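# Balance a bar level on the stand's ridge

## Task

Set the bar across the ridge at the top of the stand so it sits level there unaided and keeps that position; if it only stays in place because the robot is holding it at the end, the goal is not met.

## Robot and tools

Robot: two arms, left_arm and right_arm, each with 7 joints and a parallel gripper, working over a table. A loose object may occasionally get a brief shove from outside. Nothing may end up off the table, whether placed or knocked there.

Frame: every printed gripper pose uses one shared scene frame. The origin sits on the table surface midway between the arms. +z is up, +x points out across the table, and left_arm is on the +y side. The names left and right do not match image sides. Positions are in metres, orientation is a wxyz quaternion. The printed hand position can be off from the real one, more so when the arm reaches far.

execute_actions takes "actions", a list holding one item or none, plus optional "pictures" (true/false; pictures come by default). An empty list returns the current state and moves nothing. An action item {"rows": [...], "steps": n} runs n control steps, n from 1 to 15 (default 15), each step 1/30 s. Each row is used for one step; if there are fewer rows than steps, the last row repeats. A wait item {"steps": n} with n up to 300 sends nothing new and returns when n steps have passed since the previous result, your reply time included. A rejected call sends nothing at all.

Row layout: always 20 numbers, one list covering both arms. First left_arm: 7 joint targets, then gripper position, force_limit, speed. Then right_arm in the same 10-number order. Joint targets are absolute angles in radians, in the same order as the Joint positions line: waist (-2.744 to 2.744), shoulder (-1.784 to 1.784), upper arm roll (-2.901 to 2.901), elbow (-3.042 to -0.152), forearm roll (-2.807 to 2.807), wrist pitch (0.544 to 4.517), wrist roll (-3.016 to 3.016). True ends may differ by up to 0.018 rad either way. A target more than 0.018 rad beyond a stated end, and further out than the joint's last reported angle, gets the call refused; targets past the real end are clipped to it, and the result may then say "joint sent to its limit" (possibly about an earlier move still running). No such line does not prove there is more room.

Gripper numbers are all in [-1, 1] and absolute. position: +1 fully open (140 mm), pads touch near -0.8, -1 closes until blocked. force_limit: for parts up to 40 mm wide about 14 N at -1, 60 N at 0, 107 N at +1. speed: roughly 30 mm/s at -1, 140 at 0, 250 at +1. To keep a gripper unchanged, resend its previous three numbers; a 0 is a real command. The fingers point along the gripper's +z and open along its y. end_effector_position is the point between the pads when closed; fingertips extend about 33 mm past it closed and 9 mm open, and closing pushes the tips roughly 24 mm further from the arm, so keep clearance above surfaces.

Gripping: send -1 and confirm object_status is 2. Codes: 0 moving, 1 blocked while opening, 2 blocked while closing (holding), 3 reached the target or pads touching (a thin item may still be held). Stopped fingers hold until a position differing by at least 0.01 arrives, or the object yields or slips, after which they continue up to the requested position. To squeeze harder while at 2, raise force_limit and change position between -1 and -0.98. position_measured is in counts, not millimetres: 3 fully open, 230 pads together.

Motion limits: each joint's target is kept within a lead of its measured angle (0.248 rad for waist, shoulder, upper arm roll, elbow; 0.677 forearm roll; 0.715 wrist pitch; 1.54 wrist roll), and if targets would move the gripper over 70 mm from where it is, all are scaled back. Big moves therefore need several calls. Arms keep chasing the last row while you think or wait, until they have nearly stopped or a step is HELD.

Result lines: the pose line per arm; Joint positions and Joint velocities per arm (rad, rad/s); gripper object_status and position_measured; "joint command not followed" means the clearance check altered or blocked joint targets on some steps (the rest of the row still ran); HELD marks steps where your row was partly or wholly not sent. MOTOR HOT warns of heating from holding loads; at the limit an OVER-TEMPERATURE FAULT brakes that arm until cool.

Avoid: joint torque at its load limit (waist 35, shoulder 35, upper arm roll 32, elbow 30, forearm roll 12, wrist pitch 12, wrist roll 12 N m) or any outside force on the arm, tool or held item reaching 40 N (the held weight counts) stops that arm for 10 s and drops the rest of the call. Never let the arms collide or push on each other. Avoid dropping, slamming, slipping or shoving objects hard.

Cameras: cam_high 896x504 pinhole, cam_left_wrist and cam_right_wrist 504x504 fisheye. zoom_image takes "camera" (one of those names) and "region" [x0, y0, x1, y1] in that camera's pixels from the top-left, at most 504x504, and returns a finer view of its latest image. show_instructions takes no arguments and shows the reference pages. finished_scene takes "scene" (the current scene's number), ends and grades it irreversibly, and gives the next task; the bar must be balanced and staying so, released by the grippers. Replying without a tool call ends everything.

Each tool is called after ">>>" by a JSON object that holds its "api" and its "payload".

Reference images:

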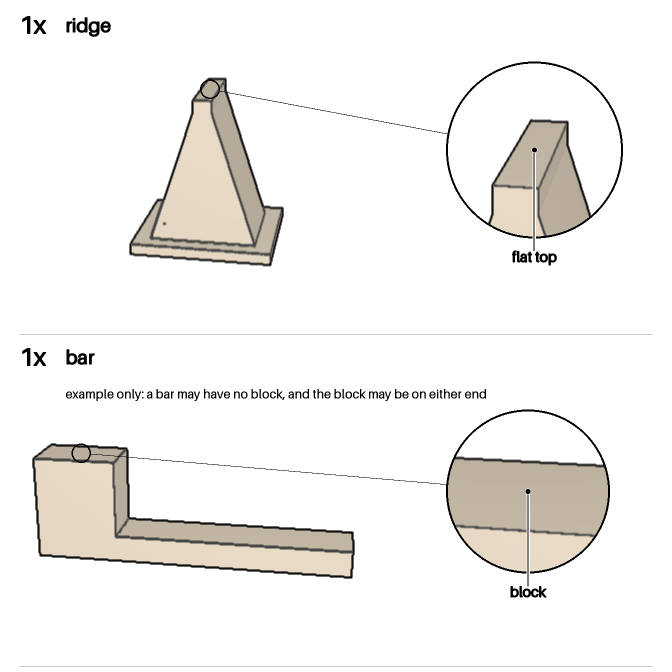

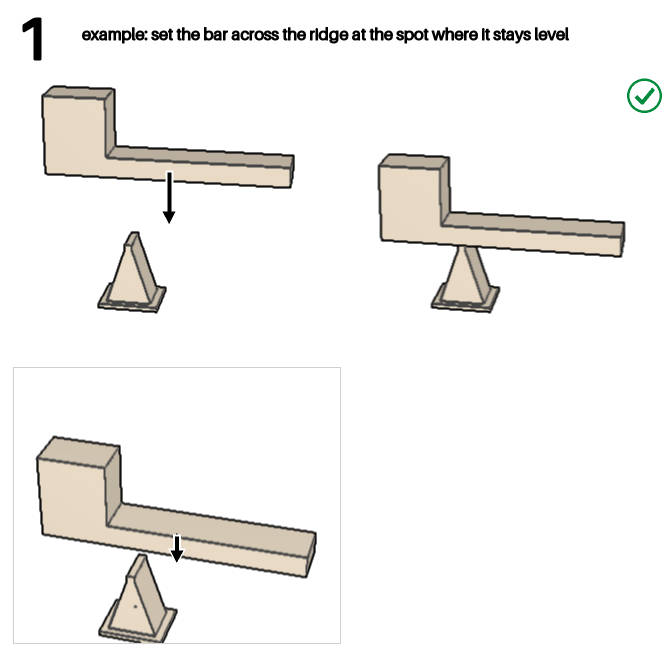

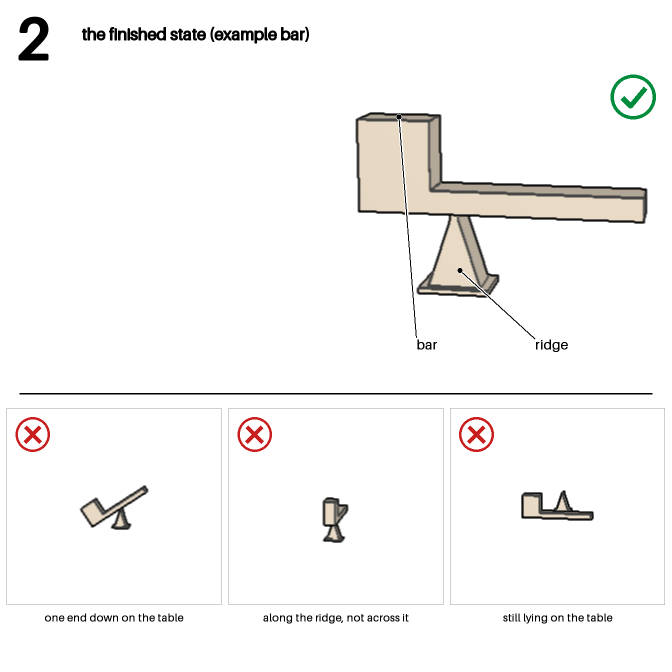

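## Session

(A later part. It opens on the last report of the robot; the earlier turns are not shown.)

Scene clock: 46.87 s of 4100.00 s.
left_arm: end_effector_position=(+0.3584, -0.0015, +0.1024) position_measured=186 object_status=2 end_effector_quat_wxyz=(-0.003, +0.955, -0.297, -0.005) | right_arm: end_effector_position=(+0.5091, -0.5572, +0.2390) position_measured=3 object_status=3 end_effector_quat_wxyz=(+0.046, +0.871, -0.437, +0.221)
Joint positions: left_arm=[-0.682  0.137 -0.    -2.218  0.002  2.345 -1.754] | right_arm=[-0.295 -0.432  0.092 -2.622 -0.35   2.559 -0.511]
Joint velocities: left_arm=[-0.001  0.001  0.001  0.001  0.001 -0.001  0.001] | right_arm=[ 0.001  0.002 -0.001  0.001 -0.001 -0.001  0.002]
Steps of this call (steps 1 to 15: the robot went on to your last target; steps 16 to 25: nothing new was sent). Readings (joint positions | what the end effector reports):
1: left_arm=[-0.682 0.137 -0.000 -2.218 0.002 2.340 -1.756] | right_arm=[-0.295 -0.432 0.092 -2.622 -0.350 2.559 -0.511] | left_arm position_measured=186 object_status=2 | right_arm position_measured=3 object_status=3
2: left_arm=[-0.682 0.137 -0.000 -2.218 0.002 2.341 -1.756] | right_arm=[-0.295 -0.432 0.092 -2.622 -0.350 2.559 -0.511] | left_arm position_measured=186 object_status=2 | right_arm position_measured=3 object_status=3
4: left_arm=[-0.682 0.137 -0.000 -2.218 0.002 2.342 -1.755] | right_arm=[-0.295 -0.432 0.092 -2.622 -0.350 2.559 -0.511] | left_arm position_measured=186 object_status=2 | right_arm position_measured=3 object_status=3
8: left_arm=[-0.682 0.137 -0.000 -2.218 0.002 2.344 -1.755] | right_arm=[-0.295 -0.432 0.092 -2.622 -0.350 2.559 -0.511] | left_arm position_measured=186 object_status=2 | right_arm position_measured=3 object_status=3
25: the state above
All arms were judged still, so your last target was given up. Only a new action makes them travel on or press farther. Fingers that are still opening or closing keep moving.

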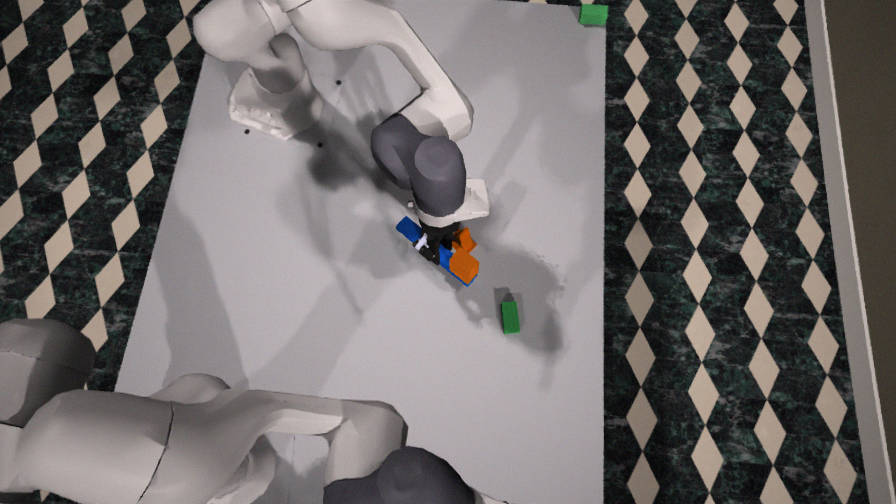

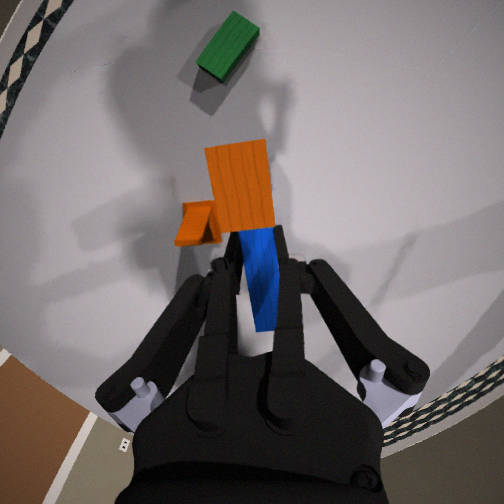

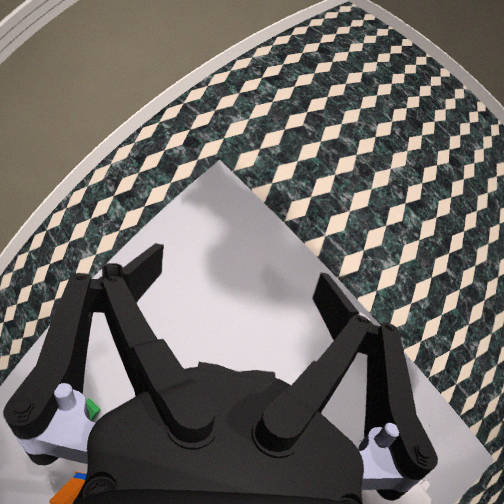

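>>> {"api": "execute_actions", "payload": {"actions": [{"rows":[[-0.68,0.055,0,-2.235,0,2.295,-1.75,-1,0,0,-0.295,-0.432,0.092,-2.622,-0.35,2.559,-0.511,1,0,0]]}], "pictures": false}}

>>> {"api": "execute_actions", "payload": {"actions": [{"rows":[[-0.577,0.055,0,-2.235,0,2.295,-1.645,-1,0,0,-0.295,-0.432,0.092,-2.622,-0.35,2.559,-0.511,1,0,0]]}], "pictures": false}}

>>> {"api": "execute_actions", "payload": {"actions": [{"rows":[[-0.577,0.09,0,-2.25,0,2.345,-1.645,-1,0,0,-0.295,-0.432,0.092,-2.622,-0.35,2.559,-0.511,1,0,0]]}], "pictures": false}}

>>> {"api": "execute_actions", "payload": {"actions": [{"steps":20}]}}

>>> {"api": "zoom_image", "payload": {"camera": "cam_high", "region": [370,170,530,300]}}

Scene clock: 55.30 s of 4100.00 s.
left_arm: end_effector_position=(+0.3552, +0.0018, +0.1359) position_measured=186 object_status=2 end_effector_quat_wxyz=(+0.002, +0.955, -0.297, +0.005) | right_arm: end_effector_position=(+0.5091, -0.5572, +0.2390) position_measured=3 object_status=3 end_effector_quat_wxyz=(+0.046, +0.871, -0.437, +0.221)
Joint positions: left_arm=[-0.682  0.055 -0.    -2.234  0.002  2.301 -1.754] | right_arm=[-0.295 -0.432  0.092 -2.622 -0.35   2.559 -0.511]
Joint velocities: left_arm=[ 0.    -0.001 -0.001 -0.002 -0.001 -0.016 -0.001] | right_arm=[ 0.001 -0.001 -0.    -0.003 -0.001  0.001  0.   ]
Steps of this call (steps 1 to 90: nothing new was sent; then 4.93 s passed at rest; steps 91 to 105: all 15 steps of this action). Readings (joint positions | what the end effector reports):
91: left_arm=[-0.682 0.128 -0.000 -2.224 0.002 2.338 -1.754] | right_arm=[-0.295 -0.432 0.092 -2.622 -0.350 2.559 -0.511] | left_arm position_measured=186 object_status=2 | right_arm position_measured=3 object_status=3
92: left_arm=[-0.682 0.109 -0.000 -2.232 0.002 2.329 -1.754] | right_arm=[-0.295 -0.432 0.092 -2.622 -0.350 2.559 -0.511] | left_arm position_measured=186 object_status=2 | right_arm position_measured=3 object_status=3
94: left_arm=[-0.682 0.078 -0.000 -2.234 0.002 2.319 -1.754] | right_arm=[-0.295 -0.432 0.092 -2.622 -0.350 2.559 -0.511] | left_arm position_measured=186 object_status=2 | right_arm position_measured=3 object_status=3
98: left_arm=[-0.682 0.055 -0.000 -2.233 0.002 2.309 -1.754] | right_arm=[-0.295 -0.432 0.092 -2.622 -0.350 2.559 -0.511] | left_arm position_measured=186 object_status=2 | right_arm position_measured=3 object_status=3
105: the state above

Scene clock: 55.80 s of 4100.00 s.
left_arm: end_effector_position=(+0.3926, +0.0449, +0.1356) position_measured=186 object_status=2 end_effector_quat_wxyz=(+0.001, +0.958, -0.286, +0.004) | right_arm: end_effector_position=(+0.5091, -0.5572, +0.2390) position_measured=3 object_status=3 end_effector_quat_wxyz=(+0.046, +0.871, -0.437, +0.221)
Joint positions: left_arm=[-0.577  0.055  0.001 -2.234  0.002  2.298 -1.67 ] | right_arm=[-0.295 -0.432  0.092 -2.622 -0.35   2.559 -0.511]
Joint velocities: left_arm=[-0.001  0.001 -0.003  0.001 -0.    -0.001  0.07 ] | right_arm=[ 0.    -0.001  0.002 -0.    -0.001  0.    -0.002]
Steps of this call (steps 1 to 15: all 15 steps of this action). Readings (joint positions | what the end effector reports):
1: left_arm=[-0.665 0.055 -0.011 -2.234 0.002 2.300 -1.745] | right_arm=[-0.295 -0.432 0.092 -2.622 -0.350 2.559 -0.511] | left_arm position_measured=186 object_status=2 | right_arm position_measured=3 object_status=3
2: left_arm=[-0.642 0.055 -0.014 -2.234 0.002 2.300 -1.735] | right_arm=[-0.295 -0.432 0.092 -2.622 -0.350 2.559 -0.511] | left_arm position_measured=186 object_status=2 | right_arm position_measured=3 object_status=3
4: left_arm=[-0.605 0.055 -0.004 -2.234 0.002 2.299 -1.718] | right_arm=[-0.295 -0.432 0.092 -2.622 -0.350 2.559 -0.511] | left_arm position_measured=186 object_status=2 | right_arm position_measured=3 object_status=3
8: left_arm=[-0.577 0.055 0.006 -2.234 0.002 2.299 -1.694] | right_arm=[-0.295 -0.432 0.092 -2.622 -0.350 2.559 -0.511] | left_arm position_measured=186 object_status=2 | right_arm position_measured=3 object_status=3
15: the state above

Scene clock: 56.30 s of 4100.00 s.
left_arm: end_effector_position=(+0.3895, +0.0473, +0.1122) position_measured=186 object_status=2 end_effector_quat_wxyz=(-0.002, +0.956, -0.294, -0.002) | right_arm: end_effector_position=(+0.5091, -0.5572, +0.2390) position_measured=3 object_status=3 end_effector_quat_wxyz=(+0.046, +0.871, -0.437, +0.221)
Joint positions: left_arm=[-0.577  0.092  0.001 -2.251  0.002  2.337 -1.653] | right_arm=[-0.295 -0.432  0.092 -2.622 -0.35   2.559 -0.511]
Joint velocities: left_arm=[ 0.001 -0.     0.001  0.     0.     0.015  0.013] | right_arm=[-0.     0.     0.     0.     0.    -0.    -0.001]
Steps of this call (steps 1 to 15: all 15 steps of this action). Readings (joint positions | what the end effector reports):
1: left_arm=[-0.577 0.058 0.001 -2.235 0.002 2.305 -1.667] | right_arm=[-0.295 -0.432 0.092 -2.622 -0.350 2.559 -0.511] | left_arm position_measured=186 object_status=2 | right_arm position_measured=3 object_status=3
2: left_arm=[-0.577 0.066 0.001 -2.237 0.002 2.312 -1.665] | right_arm=[-0.295 -0.432 0.092 -2.622 -0.350 2.559 -0.511] | left_arm position_measured=186 object_status=2 | right_arm position_measured=3 object_status=3
4: left_arm=[-0.577 0.081 0.001 -2.244 0.002 2.321 -1.662] | right_arm=[-0.295 -0.432 0.092 -2.622 -0.350 2.559 -0.511] | left_arm position_measured=186 object_status=2 | right_arm position_measured=3 object_status=3
8: left_arm=[-0.577 0.092 0.001 -2.251 0.002 2.330 -1.657] | right_arm=[-0.295 -0.432 0.092 -2.622 -0.350 2.559 -0.511] | left_arm position_measured=186 object_status=2 | right_arm position_measured=3 object_status=3
15: the state above

Scene clock: 56.97 s of 4100.00 s.
left_arm: end_effector_position=(+0.3901, +0.0468, +0.1124) position_measured=186 object_status=2 end_effector_quat_wxyz=(-0.001, +0.955, -0.296, -0.001) | right_arm: end_effector_position=(+0.5091, -0.5572, +0.2390) position_measured=3 object_status=3 end_effector_quat_wxyz=(+0.046, +0.871, -0.437, +0.221)
Joint positions: left_arm=[-0.577  0.092  0.001 -2.251  0.002  2.34  -1.649] | right_arm=[-0.295 -0.432  0.092 -2.622 -0.35   2.559 -0.511]
Joint velocities: left_arm=[ 0.002  0.001 -0.     0.001  0.    -0.     0.   ] | right_arm=[ 0.    -0.    -0.001 -0.     0.    -0.    -0.   ]
Steps of this call (steps 1 to 15: the robot went on to your last target; steps 16 to 20: nothing new was sent). Readings (joint positions | what the end effector reports):
1: left_arm=[-0.577 0.092 0.001 -2.251 0.002 2.338 -1.652] | right_arm=[-0.295 -0.432 0.092 -2.622 -0.350 2.559 -0.511] | left_arm position_measured=186 object_status=2 | right_arm position_measured=3 object_status=3
2: left_arm=[-0.577 0.092 0.001 -2.251 0.002 2.338 -1.652] | right_arm=[-0.295 -0.432 0.092 -2.622 -0.350 2.559 -0.511] | left_arm position_measured=186 object_status=2 | right_arm position_measured=3 object_status=3
4: left_arm=[-0.577 0.092 0.001 -2.251 0.002 2.339 -1.651] | right_arm=[-0.295 -0.432 0.092 -2.622 -0.350 2.559 -0.511] | left_arm position_measured=186 object_status=2 | right_arm position_measured=3 object_status=3
8: left_arm=[-0.577 0.092 0.001 -2.251 0.002 2.339 -1.650] | right_arm=[-0.295 -0.432 0.092 -2.622 -0.350 2.559 -0.511] | left_arm position_measured=186 object_status=2 | right_arm position_measured=3 object_status=3
20: the state above
All arms were judged still, so your last target was given up. Only a new action makes them travel on or press farther. Fingers that are still opening or closing keep moving.

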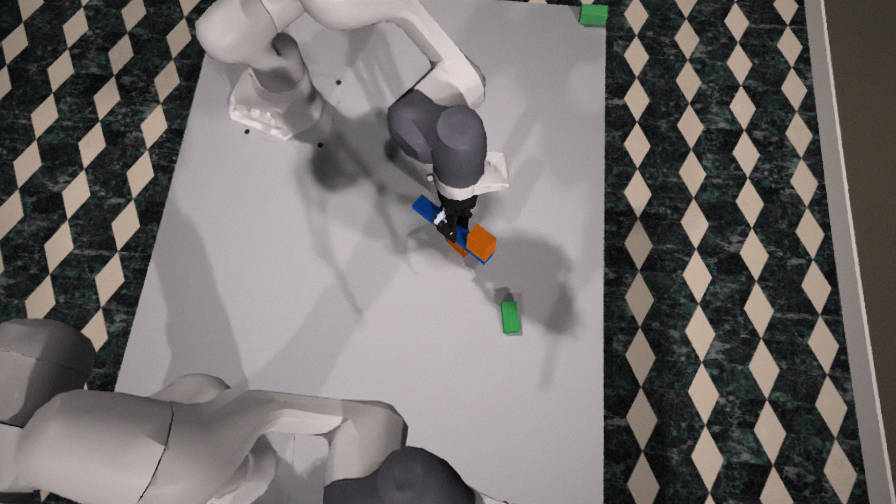

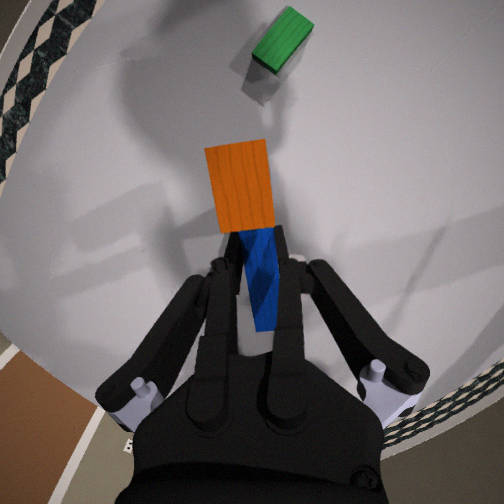

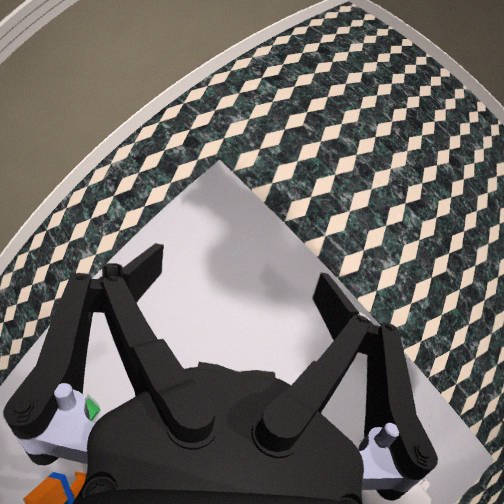

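Region (370, 170, 530, 300) of cam_high's 896x504 image, scaled by 3.150, with more detail than that image has; it fills the top 410 rows of this view, and the rest is white.

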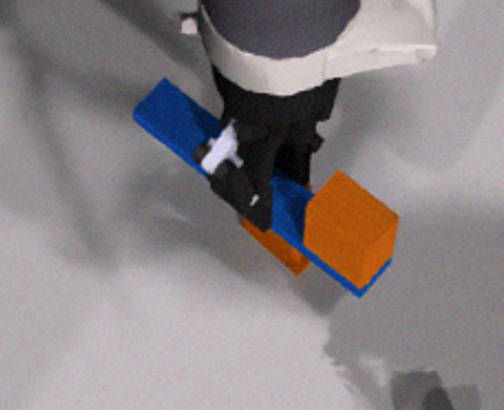

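Lower in steps with a lighter grip.

>>> {"api": "execute_actions", "payload": {"actions": [{"rows":[[-0.577,0.10,0,-2.26,0,2.365,-1.645,-0.98,-0.7,0,-0.295,-0.432,0.092,-2.622,-0.35,2.559,-0.511,1,0,0]]}], "pictures": false}}

>>> {"api": "execute_actions", "payload": {"actions": [{"rows":[[-0.577,0.112,0,-2.266,0,2.383,-1.645,-0.98,-0.7,0,-0.295,-0.432,0.092,-2.622,-0.35,2.559,-0.511,1,0,0]]}]}}

>>> {"api": "zoom_image", "payload": {"camera": "cam_high", "region": [370,170,530,300]}}

Scene clock: 63.67 s of 4100.00 s.
left_arm: end_effector_position=(+0.3897, +0.0470, +0.1061) position_measured=186 object_status=2 end_effector_quat_wxyz=(-0.001, +0.955, -0.296, -0.000) | right_arm: end_effector_position=(+0.5091, -0.5572, +0.2390) position_measured=3 object_status=3 end_effector_quat_wxyz=(+0.046, +0.871, -0.437, +0.221)
Joint positions: left_arm=[-0.577  0.101  0.001 -2.259  0.002  2.358 -1.649] | right_arm=[-0.295 -0.432  0.092 -2.622 -0.35   2.559 -0.511]
Joint velocities: left_arm=[ 0.     0.    -0.     0.001  0.001  0.006  0.001] | right_arm=[-0.001 -0.     0.001  0.001 -0.    -0.001  0.   ]
Steps of this call (steps 1 to 90: nothing new was sent; then 3.20 s passed at rest; steps 91 to 105: all 15 steps of this action). Readings (joint positions | what the end effector reports):
91: left_arm=[-0.577 0.093 0.001 -2.252 0.002 2.343 -1.649] | right_arm=[-0.295 -0.432 0.092 -2.622 -0.350 2.559 -0.511] | left_arm position_measured=186 object_status=0 | right_arm position_measured=3 object_status=3
92: left_arm=[-0.577 0.094 0.001 -2.253 0.002 2.346 -1.649] | right_arm=[-0.295 -0.432 0.092 -2.622 -0.350 2.559 -0.511] | left_arm position_measured=186 object_status=0 | right_arm position_measured=3 object_status=3
94: left_arm=[-0.577 0.098 0.001 -2.257 0.002 2.350 -1.649] | right_arm=[-0.295 -0.432 0.092 -2.622 -0.350 2.559 -0.511] | left_arm position_measured=186 object_status=0 | right_arm position_measured=3 object_status=3
98: left_arm=[-0.577 0.101 0.001 -2.259 0.002 2.355 -1.649] | right_arm=[-0.295 -0.432 0.092 -2.622 -0.350 2.559 -0.511] | left_arm position_measured=186 object_status=2 | right_arm position_measured=3 object_status=3
105: the state above

Scene clock: 64.17 s of 4100.00 s.
left_arm: end_effector_position=(+0.3916, +0.0454, +0.1037) position_measured=186 object_status=2 end_effector_quat_wxyz=(+0.001, +0.955, -0.296, +0.003) | right_arm: end_effector_position=(+0.5091, -0.5572, +0.2390) position_measured=3 object_status=3 end_effector_quat_wxyz=(+0.046, +0.871, -0.437, +0.221)
Joint positions: left_arm=[-0.577  0.106  0.001 -2.262  0.002  2.374 -1.649] | right_arm=[-0.295 -0.432  0.092 -2.622 -0.35   2.559 -0.511]
Joint velocities: left_arm=[ 0.     0.001 -0.001 -0.     0.001  0.002 -0.001] | right_arm=[ 0.    -0.    -0.     0.001  0.001  0.    -0.   ]
Steps of this call (steps 1 to 15: all 15 steps of this action). Readings (joint positions | what the end effector reports):
1: left_arm=[-0.577 0.102 0.001 -2.260 0.002 2.361 -1.649] | right_arm=[-0.295 -0.432 0.092 -2.622 -0.350 2.559 -0.511] | left_arm position_measured=186 object_status=2 | right_arm position_measured=3 object_status=3
2: left_arm=[-0.577 0.104 0.001 -2.261 0.002 2.365 -1.649] | right_arm=[-0.295 -0.432 0.092 -2.622 -0.350 2.559 -0.511] | left_arm position_measured=186 object_status=2 | right_arm position_measured=3 object_status=3
4: left_arm=[-0.577 0.105 0.001 -2.261 0.002 2.369 -1.649] | right_arm=[-0.295 -0.432 0.092 -2.622 -0.350 2.559 -0.511] | left_arm position_measured=186 object_status=2 | right_arm position_measured=3 object_status=3
8: left_arm=[-0.577 0.106 0.001 -2.261 0.002 2.373 -1.649] | right_arm=[-0.295 -0.432 0.092 -2.622 -0.350 2.559 -0.511] | left_arm position_measured=186 object_status=2 | right_arm position_measured=3 object_status=3
15: the state above

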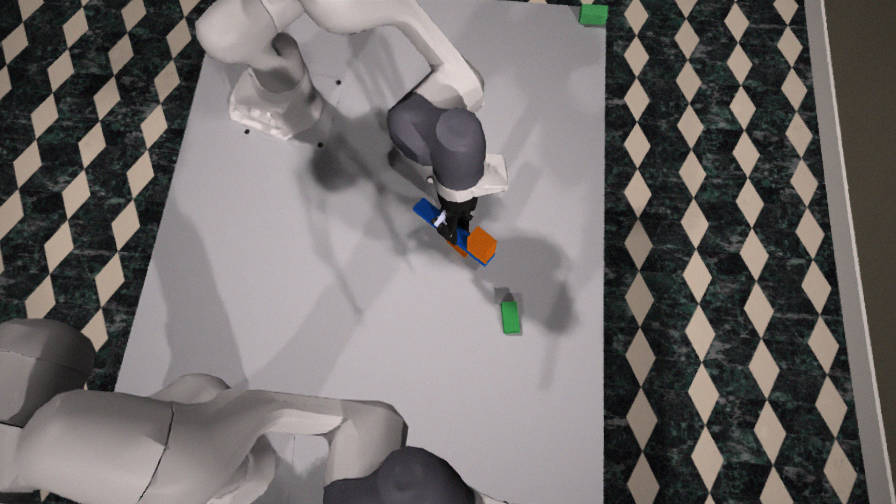

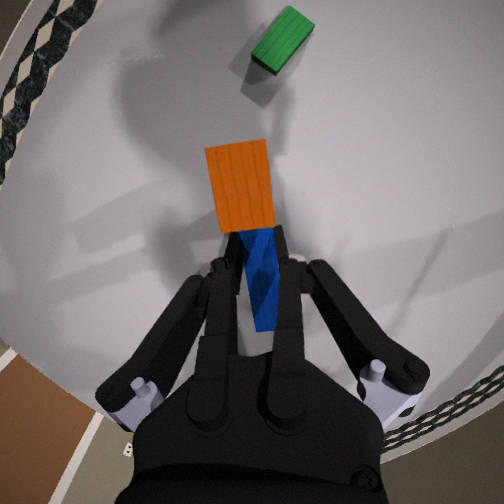

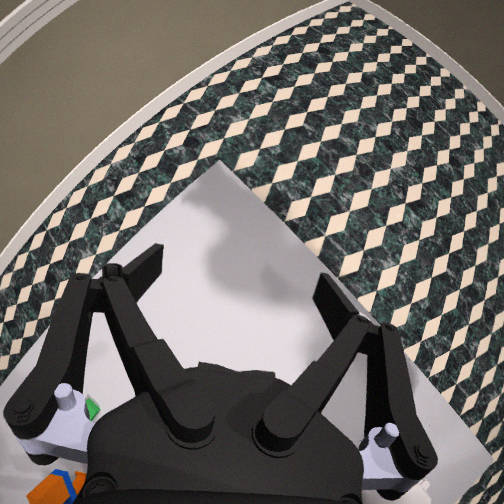

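Region (370, 170, 530, 300) of cam_high's 896x504 image, scaled by 3.150, with more detail than that image has; it fills the top 410 rows of this view, and the rest is white.

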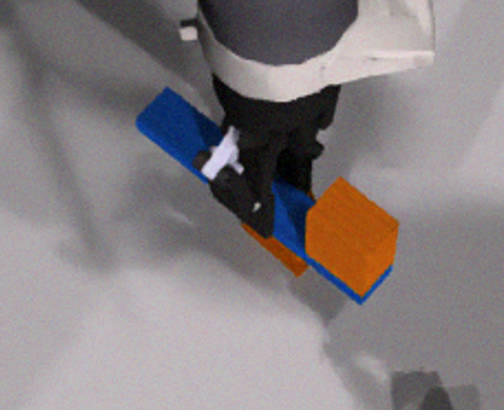

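Contact. Test: open briefly then reclose to see tipping direction.

>>> {"api": "execute_actions", "payload": {"actions": [{"rows":[[-0.577,0.106,0,-2.262,0,2.372,-1.645,-0.35,-0.7,-1,-0.295,-0.432,0.092,-2.622,-0.35,2.559,-0.511,1,0,0],[-0.577,0.106,0,-2.262,0,2.372,-1.645,-0.35,-0.7,-1,-0.295,-0.432,0.092,-2.622,-0.35,2.559,-0.511,1,0,0],[-0.577,0.106,0,-2.262,0,2.372,-1.645,-0.35,-0.7,-1,-0.295,-0.432,0.092,-2.622,-0.35,2.559,-0.511,1,0,0],[-0.577,0.106,0,-2.262,0,2.372,-1.645,-0.35,-0.7,-1,-0.295,-0.432,0.092,-2.622,-0.35,2.559,-0.511,1,0,0],[-0.577,0.106,0,-2.262,0,2.372,-1.645,-0.35,-0.7,-1,-0.295,-0.432,0.092,-2.622,-0.35,2.559,-0.511,1,0,0],[-0.577,0.106,0,-2.262,0,2.372,-1.645,-1,-0.7,0,-0.295,-0.432,0.092,-2.622,-0.35,2.559,-0.511,1,0,0]]}]}}

>>> {"api": "zoom_image", "payload": {"camera": "cam_high", "region": [370,170,530,300]}}

Scene clock: 70.53 s of 4100.00 s.
left_arm: end_effector_position=(+0.3916, +0.0453, +0.1038) position_measured=183 object_status=0 end_effector_quat_wxyz=(+0.001, +0.955, -0.296, +0.004) | right_arm: end_effector_position=(+0.5091, -0.5572, +0.2390) position_measured=3 object_status=3 end_effector_quat_wxyz=(+0.046, +0.871, -0.437, +0.221)
Joint positions: left_arm=[-0.577  0.106  0.001 -2.262  0.002  2.374 -1.649] | right_arm=[-0.295 -0.432  0.092 -2.622 -0.35   2.559 -0.511]
Joint velocities: left_arm=[-0.001 -0.     0.    -0.001  0.     0.    -0.   ] | right_arm=[-0.    -0.     0.    -0.002  0.001  0.    -0.001]
Steps of this call (steps 1 to 15: the robot went on to your last target; steps 16 to 90: nothing new was sent; then 2.87 s passed at rest; steps 91 to 105: all 15 steps of this action). Readings (joint positions | what the end effector reports):
91: left_arm=[-0.577 0.106 0.001 -2.262 0.002 2.374 -1.649] | right_arm=[-0.295 -0.432 0.092 -2.622 -0.350 2.559 -0.511] | left_arm position_measured=186 object_status=0 | right_arm position_measured=3 object_status=3
92: left_arm=[-0.577 0.106 0.001 -2.262 0.002 2.374 -1.649] | right_arm=[-0.295 -0.432 0.092 -2.622 -0.350 2.559 -0.511] | left_arm position_measured=186 object_status=0 | right_arm position_measured=3 object_status=3
94: left_arm=[-0.577 0.106 0.001 -2.262 0.002 2.374 -1.649] | right_arm=[-0.295 -0.432 0.092 -2.622 -0.350 2.559 -0.511] | left_arm position_measured=181 object_status=0 | right_arm position_measured=3 object_status=3
98: left_arm=[-0.577 0.106 0.001 -2.262 0.002 2.374 -1.649] | right_arm=[-0.295 -0.432 0.092 -2.622 -0.350 2.559 -0.511] | left_arm position_measured=183 object_status=0 | right_arm position_measured=3 object_status=3
105: the state above

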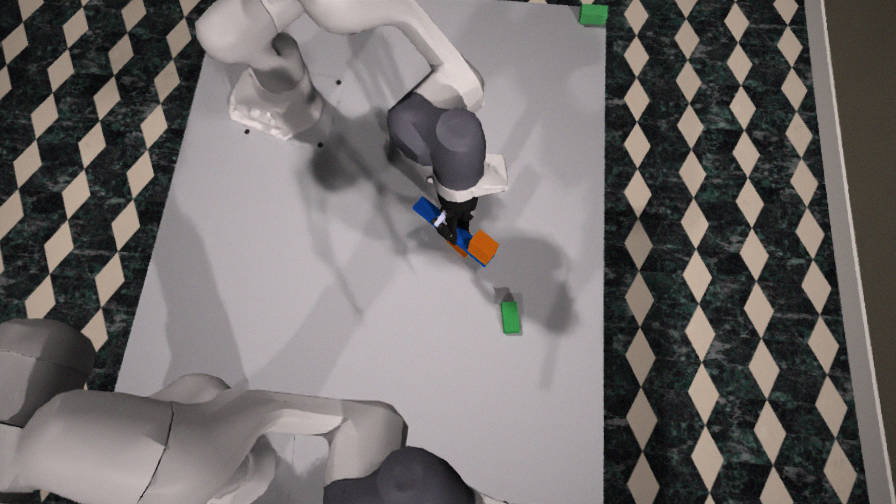

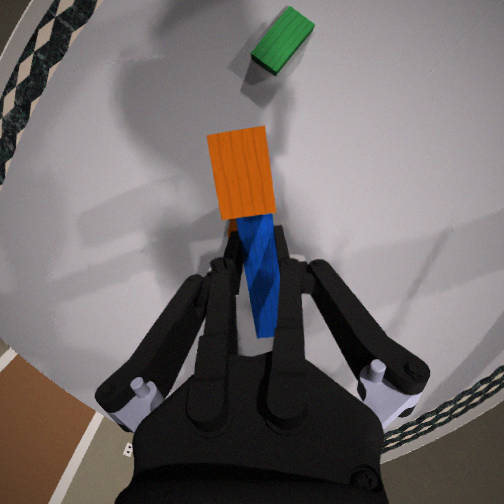

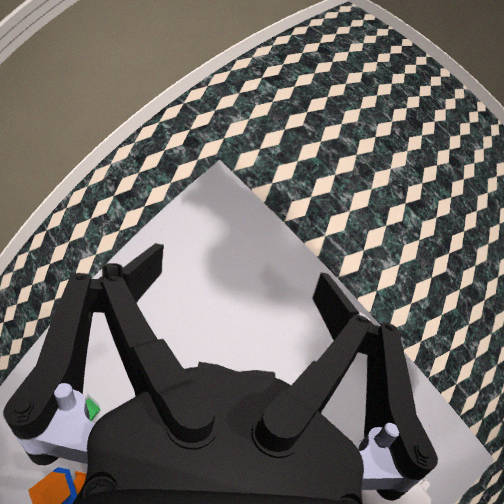

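Region (370, 170, 530, 300) of cam_high's 896x504 image, scaled by 3.150, with more detail than that image has; it fills the top 410 rows of this view, and the rest is white.

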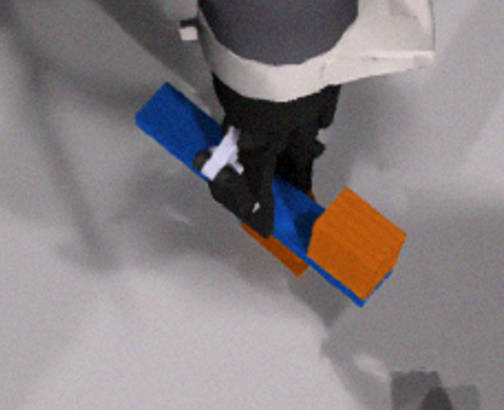

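>>> {"api": "execute_actions", "payload": {"actions": [{"rows":[[-0.577,0.094,0,-2.256,0,2.355,-1.645,-1,-0.7,0,-0.295,-0.432,0.092,-2.622,-0.35,2.559,-0.511,1,0,0]]}], "pictures": false}}

>>> {"api": "execute_actions", "payload": {"actions": [{"rows":[[-0.577,0.066,0,-2.284,0,2.355,-1.645,-1,-0.7,0,-0.295,-0.432,0.092,-2.622,-0.35,2.559,-0.511,1,0,0]]}], "pictures": false}}

>>> {"api": "execute_actions", "payload": {"actions": [{"rows":[[-0.577,0.088,0,-2.294,0,2.384,-1.645,-0.98,-1,0,-0.295,-0.432,0.092,-2.622,-0.35,2.559,-0.511,1,0,0]]}], "pictures": false}}

>>> {"api": "execute_actions", "payload": {"actions": [{"steps":20}]}}

Scene clock: 76.37 s of 4100.00 s.
left_arm: end_effector_position=(+0.3905, +0.0462, +0.1084) position_measured=183 object_status=2 end_effector_quat_wxyz=(+0.000, +0.955, -0.296, +0.002) | right_arm: end_effector_position=(+0.5091, -0.5572, +0.2390) position_measured=3 object_status=3 end_effector_quat_wxyz=(+0.046, +0.871, -0.437, +0.221)
Joint positions: left_arm=[-0.577  0.097  0.001 -2.259  0.002  2.359 -1.649] | right_arm=[-0.295 -0.432  0.092 -2.622 -0.35   2.559 -0.511]
Joint velocities: left_arm=[ 0.001 -0.    -0.001  0.001  0.001 -0.006 -0.001] | right_arm=[-0.001 -0.     0.001  0.003 -0.001 -0.001  0.   ]
Steps of this call (steps 1 to 15: the robot went on to your last target; steps 16 to 90: nothing new was sent; then 2.33 s passed at rest; steps 91 to 105: all 15 steps of this action). Readings (joint positions | what the end effector reports):
91: left_arm=[-0.577 0.105 0.001 -2.262 0.002 2.372 -1.649] | right_arm=[-0.295 -0.432 0.092 -2.622 -0.350 2.559 -0.511] | left_arm position_measured=183 object_status=2 | right_arm position_measured=3 object_status=3
92: left_arm=[-0.577 0.103 0.001 -2.261 0.002 2.369 -1.649] | right_arm=[-0.295 -0.432 0.092 -2.622 -0.350 2.559 -0.511] | left_arm position_measured=183 object_status=2 | right_arm position_measured=3 object_status=3
94: left_arm=[-0.577 0.099 0.001 -2.260 0.002 2.366 -1.649] | right_arm=[-0.295 -0.432 0.092 -2.622 -0.350 2.559 -0.511] | left_arm position_measured=183 object_status=2 | right_arm position_measured=3 object_status=3
98: left_arm=[-0.577 0.097 0.001 -2.259 0.002 2.362 -1.649] | right_arm=[-0.295 -0.432 0.092 -2.622 -0.350 2.559 -0.511] | left_arm position_measured=183 object_status=2 | right_arm position_measured=3 object_status=3
105: the state above

Scene clock: 76.87 s of 4100.00 s.
left_arm: end_effector_position=(+0.3852, +0.0504, +0.1130) position_measured=183 object_status=2 end_effector_quat_wxyz=(+0.001, +0.955, -0.296, +0.003) | right_arm: end_effector_position=(+0.5091, -0.5572, +0.2390) position_measured=3 object_status=3 end_effector_quat_wxyz=(+0.046, +0.871, -0.437, +0.221)
Joint positions: left_arm=[-0.577  0.069  0.001 -2.283  0.002  2.358 -1.649] | right_arm=[-0.295 -0.432  0.092 -2.622 -0.35   2.559 -0.511]
Joint velocities: left_arm=[-0.    -0.     0.002 -0.001 -0.    -0.    -0.001] | right_arm=[-0.001  0.     0.002  0.001 -0.001 -0.    -0.   ]
Steps of this call (steps 1 to 15: all 15 steps of this action). Readings (joint positions | what the end effector reports):
1: left_arm=[-0.577 0.092 0.001 -2.264 0.002 2.359 -1.649] | right_arm=[-0.295 -0.432 0.092 -2.622 -0.350 2.559 -0.511] | left_arm position_measured=183 object_status=2 | right_arm position_measured=3 object_status=3
2: left_arm=[-0.577 0.085 0.001 -2.271 0.002 2.358 -1.649] | right_arm=[-0.295 -0.432 0.092 -2.622 -0.350 2.559 -0.511] | left_arm position_measured=183 object_status=2 | right_arm position_measured=3 object_status=3
4: left_arm=[-0.577 0.075 0.001 -2.278 0.002 2.358 -1.649] | right_arm=[-0.295 -0.432 0.092 -2.622 -0.350 2.559 -0.511] | left_arm position_measured=183 object_status=2 | right_arm position_measured=3 object_status=3
8: left_arm=[-0.577 0.069 0.001 -2.281 0.002 2.358 -1.649] | right_arm=[-0.295 -0.432 0.092 -2.622 -0.350 2.559 -0.511] | left_arm position_measured=183 object_status=2 | right_arm position_measured=3 object_status=3
15: the state above

Scene clock: 77.37 s of 4100.00 s.
left_arm: end_effector_position=(+0.3843, +0.0511, +0.1038) position_measured=183 object_status=2 end_effector_quat_wxyz=(+0.000, +0.955, -0.296, +0.002) | right_arm: end_effector_position=(+0.5091, -0.5572, +0.2390) position_measured=3 object_status=3 end_effector_quat_wxyz=(+0.046, +0.871, -0.437, +0.221)
Joint positions: left_arm=[-0.577  0.083  0.001 -2.29   0.002  2.377 -1.649] | right_arm=[-0.295 -0.432  0.092 -2.622 -0.35   2.559 -0.511]
Joint velocities: left_arm=[ 0.    -0.     0.001 -0.002 -0.001  0.003  0.001] | right_arm=[ 0.001  0.001  0.001 -0.001  0.    -0.001 -0.001]
Steps of this call (steps 1 to 15: all 15 steps of this action). Readings (joint positions | what the end effector reports):
1: left_arm=[-0.577 0.070 0.001 -2.284 0.002 2.361 -1.649] | right_arm=[-0.295 -0.432 0.092 -2.622 -0.350 2.559 -0.511] | left_arm position_measured=183 object_status=0 | right_arm position_measured=3 object_status=3
2: left_arm=[-0.577 0.074 0.001 -2.285 0.002 2.365 -1.649] | right_arm=[-0.295 -0.432 0.092 -2.622 -0.350 2.559 -0.511] | left_arm position_measured=183 object_status=0 | right_arm position_measured=3 object_status=3
4: left_arm=[-0.577 0.083 0.001 -2.289 0.002 2.370 -1.649] | right_arm=[-0.295 -0.432 0.092 -2.622 -0.350 2.559 -0.511] | left_arm position_measured=183 object_status=0 | right_arm position_measured=3 object_status=3
8: left_arm=[-0.577 0.083 0.001 -2.290 0.002 2.374 -1.649] | right_arm=[-0.295 -0.432 0.092 -2.622 -0.350 2.559 -0.511] | left_arm position_measured=183 object_status=2 | right_arm position_measured=3 object_status=3
15: the state above

Scene clock: 78.03 s of 4100.00 s.
left_arm: end_effector_position=(+0.3843, +0.0511, +0.1038) position_measured=183 object_status=2 end_effector_quat_wxyz=(+0.000, +0.955, -0.296, +0.002) | right_arm: end_effector_position=(+0.5091, -0.5572, +0.2390) position_measured=3 object_status=3 end_effector_quat_wxyz=(+0.046, +0.871, -0.437, +0.221)
Joint positions: left_arm=[-0.577  0.083  0.001 -2.29   0.002  2.377 -1.649] | right_arm=[-0.295 -0.432  0.092 -2.622 -0.35   2.559 -0.511]
Joint velocities: left_arm=[ 0.001 -0.    -0.001 -0.001 -0.     0.001  0.002] | right_arm=[ 0.001 -0.    -0.     0.     0.001  0.     0.001]
Steps of this call (steps 1 to 15: the robot went on to your last target; steps 16 to 20: nothing new was sent). Readings (joint positions | what the end effector reports):
1: left_arm=[-0.577 0.083 0.001 -2.290 0.002 2.377 -1.649] | right_arm=[-0.295 -0.432 0.092 -2.622 -0.350 2.559 -0.511] | left_arm position_measured=183 object_status=2 | right_arm position_measured=3 object_status=3
2: left_arm=[-0.577 0.083 0.001 -2.290 0.002 2.377 -1.649] | right_arm=[-0.295 -0.432 0.092 -2.622 -0.350 2.559 -0.511] | left_arm position_measured=183 object_status=2 | right_arm position_measured=3 object_status=3
4: left_arm=[-0.577 0.083 0.001 -2.290 0.002 2.377 -1.649] | right_arm=[-0.295 -0.432 0.092 -2.622 -0.350 2.559 -0.511] | left_arm position_measured=183 object_status=2 | right_arm position_measured=3 object_status=3
8: left_arm=[-0.577 0.083 0.001 -2.290 0.002 2.377 -1.649] | right_arm=[-0.295 -0.432 0.092 -2.622 -0.350 2.559 -0.511] | left_arm position_measured=183 object_status=2 | right_arm position_measured=3 object_status=3
20: the state above
All arms were judged still, so your last target was given up. Only a new action makes them travel on or press farther. Fingers that are still opening or closing keep moving.

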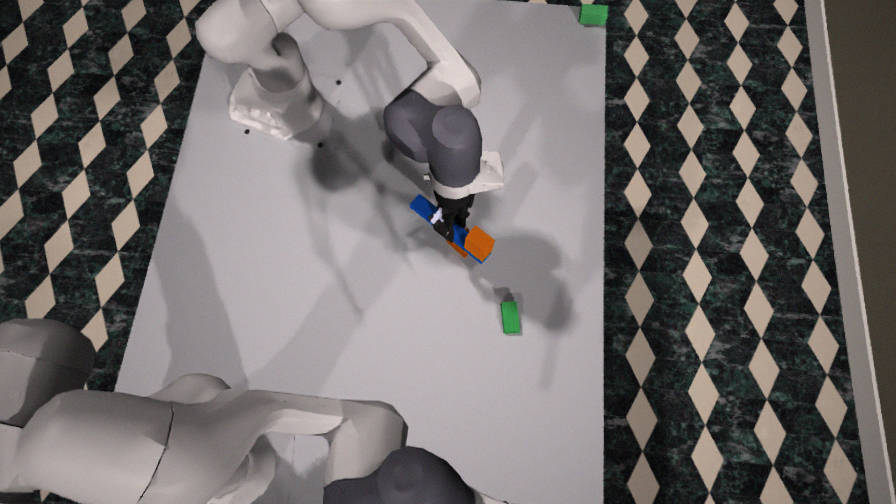

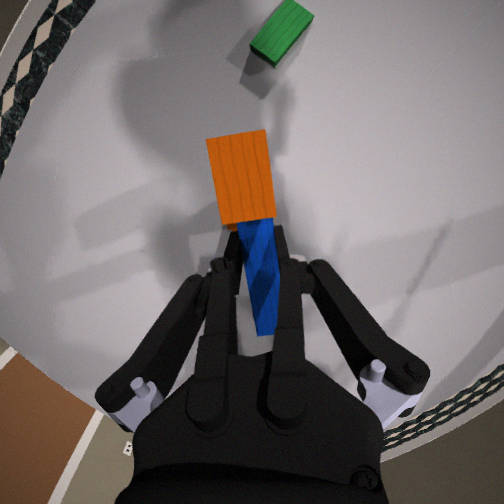

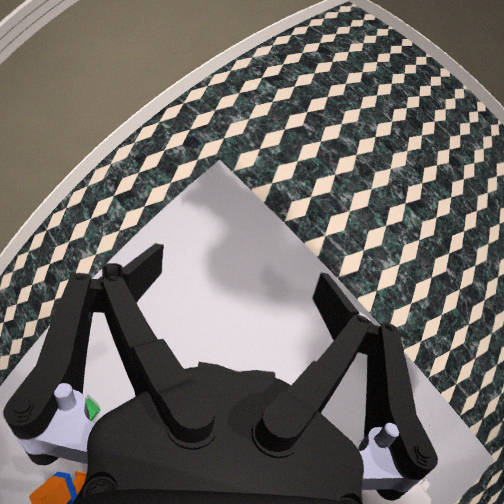

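Partly levelled; repeat the release test.

>>> {"api": "execute_actions", "payload": {"actions": [{"rows":[[-0.577,0.086,0,-2.292,0,2.38,-1.645,-0.35,-0.7,-1,-0.295,-0.432,0.092,-2.622,-0.35,2.559,-0.511,1,0,0],[-0.577,0.086,0,-2.292,0,2.38,-1.645,-0.35,-0.7,-1,-0.295,-0.432,0.092,-2.622,-0.35,2.559,-0.511,1,0,0],[-0.577,0.086,0,-2.292,0,2.38,-1.645,-0.35,-0.7,-1,-0.295,-0.432,0.092,-2.622,-0.35,2.559,-0.511,1,0,0],[-0.577,0.086,0,-2.292,0,2.38,-1.645,-0.35,-0.7,-1,-0.295,-0.432,0.092,-2.622,-0.35,2.559,-0.511,1,0,0],[-0.577,0.086,0,-2.292,0,2.38,-1.645,-1,-0.7,0,-0.295,-0.432,0.092,-2.622,-0.35,2.559,-0.511,1,0,0]]}]}}

Scene clock: 83.00 s of 4100.00 s.
left_arm: end_effector_position=(+0.3844, +0.0510, +0.1035) position_measured=182 object_status=0 end_effector_quat_wxyz=(+0.000, +0.955, -0.296, +0.002) | right_arm: end_effector_position=(+0.5091, -0.5572, +0.2390) position_measured=3 object_status=3 end_effector_quat_wxyz=(+0.046, +0.871, -0.437, +0.221)
Joint positions: left_arm=[-0.577  0.084  0.001 -2.29   0.002  2.378 -1.648] | right_arm=[-0.295 -0.432  0.092 -2.622 -0.35   2.559 -0.511]
Joint velocities: left_arm=[-0.001  0.002 -0.001  0.001  0.001  0.     0.001] | right_arm=[-0.    -0.001  0.     0.001 -0.     0.     0.002]
Steps of this call (steps 1 to 90: nothing new was sent; then 1.47 s passed at rest; steps 91 to 105: all 15 steps of this action). Readings (joint positions | what the end effector reports):
91: left_arm=[-0.577 0.083 0.001 -2.290 0.002 2.377 -1.649] | right_arm=[-0.295 -0.432 0.092 -2.622 -0.350 2.559 -0.511] | left_arm position_measured=183 object_status=0 | right_arm position_measured=3 object_status=3
92: left_arm=[-0.577 0.083 0.001 -2.290 0.002 2.377 -1.649] | right_arm=[-0.295 -0.432 0.092 -2.622 -0.350 2.559 -0.511] | left_arm position_measured=183 object_status=0 | right_arm position_measured=3 object_status=3
94: left_arm=[-0.577 0.084 0.001 -2.290 0.002 2.377 -1.649] | right_arm=[-0.295 -0.432 0.092 -2.622 -0.350 2.559 -0.511] | left_arm position_measured=178 object_status=0 | right_arm position_measured=3 object_status=3
98: left_arm=[-0.577 0.084 0.001 -2.290 0.002 2.378 -1.648] | right_arm=[-0.295 -0.432 0.092 -2.622 -0.350 2.559 -0.511] | left_arm position_measured=181 object_status=0 | right_arm position_measured=3 object_status=3
105: the state above

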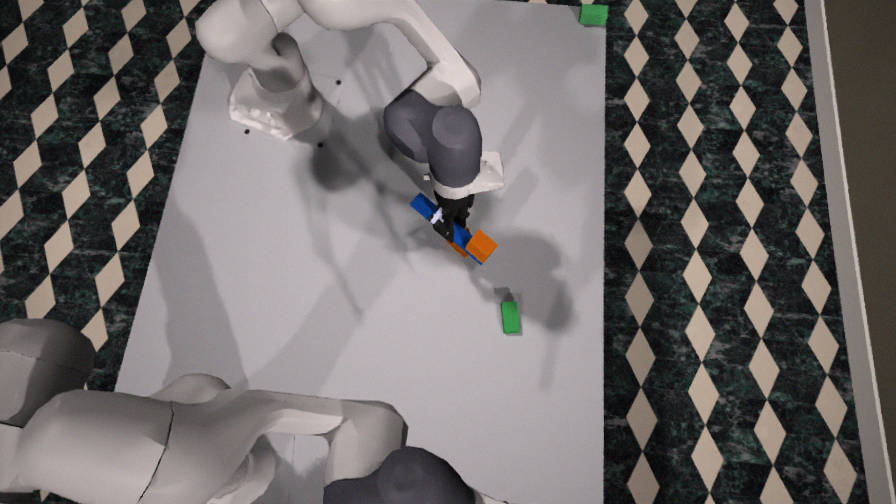

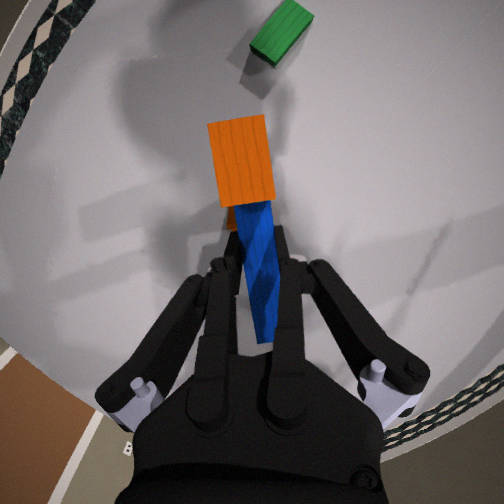

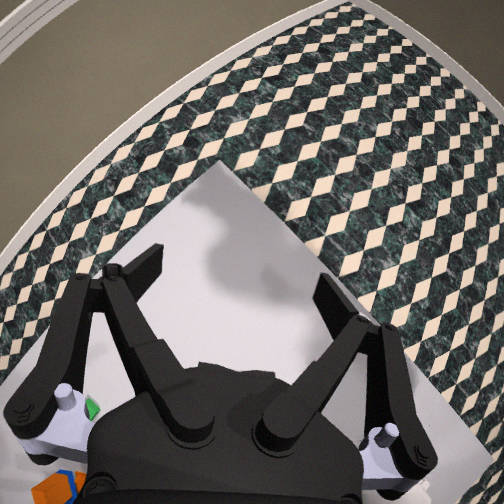

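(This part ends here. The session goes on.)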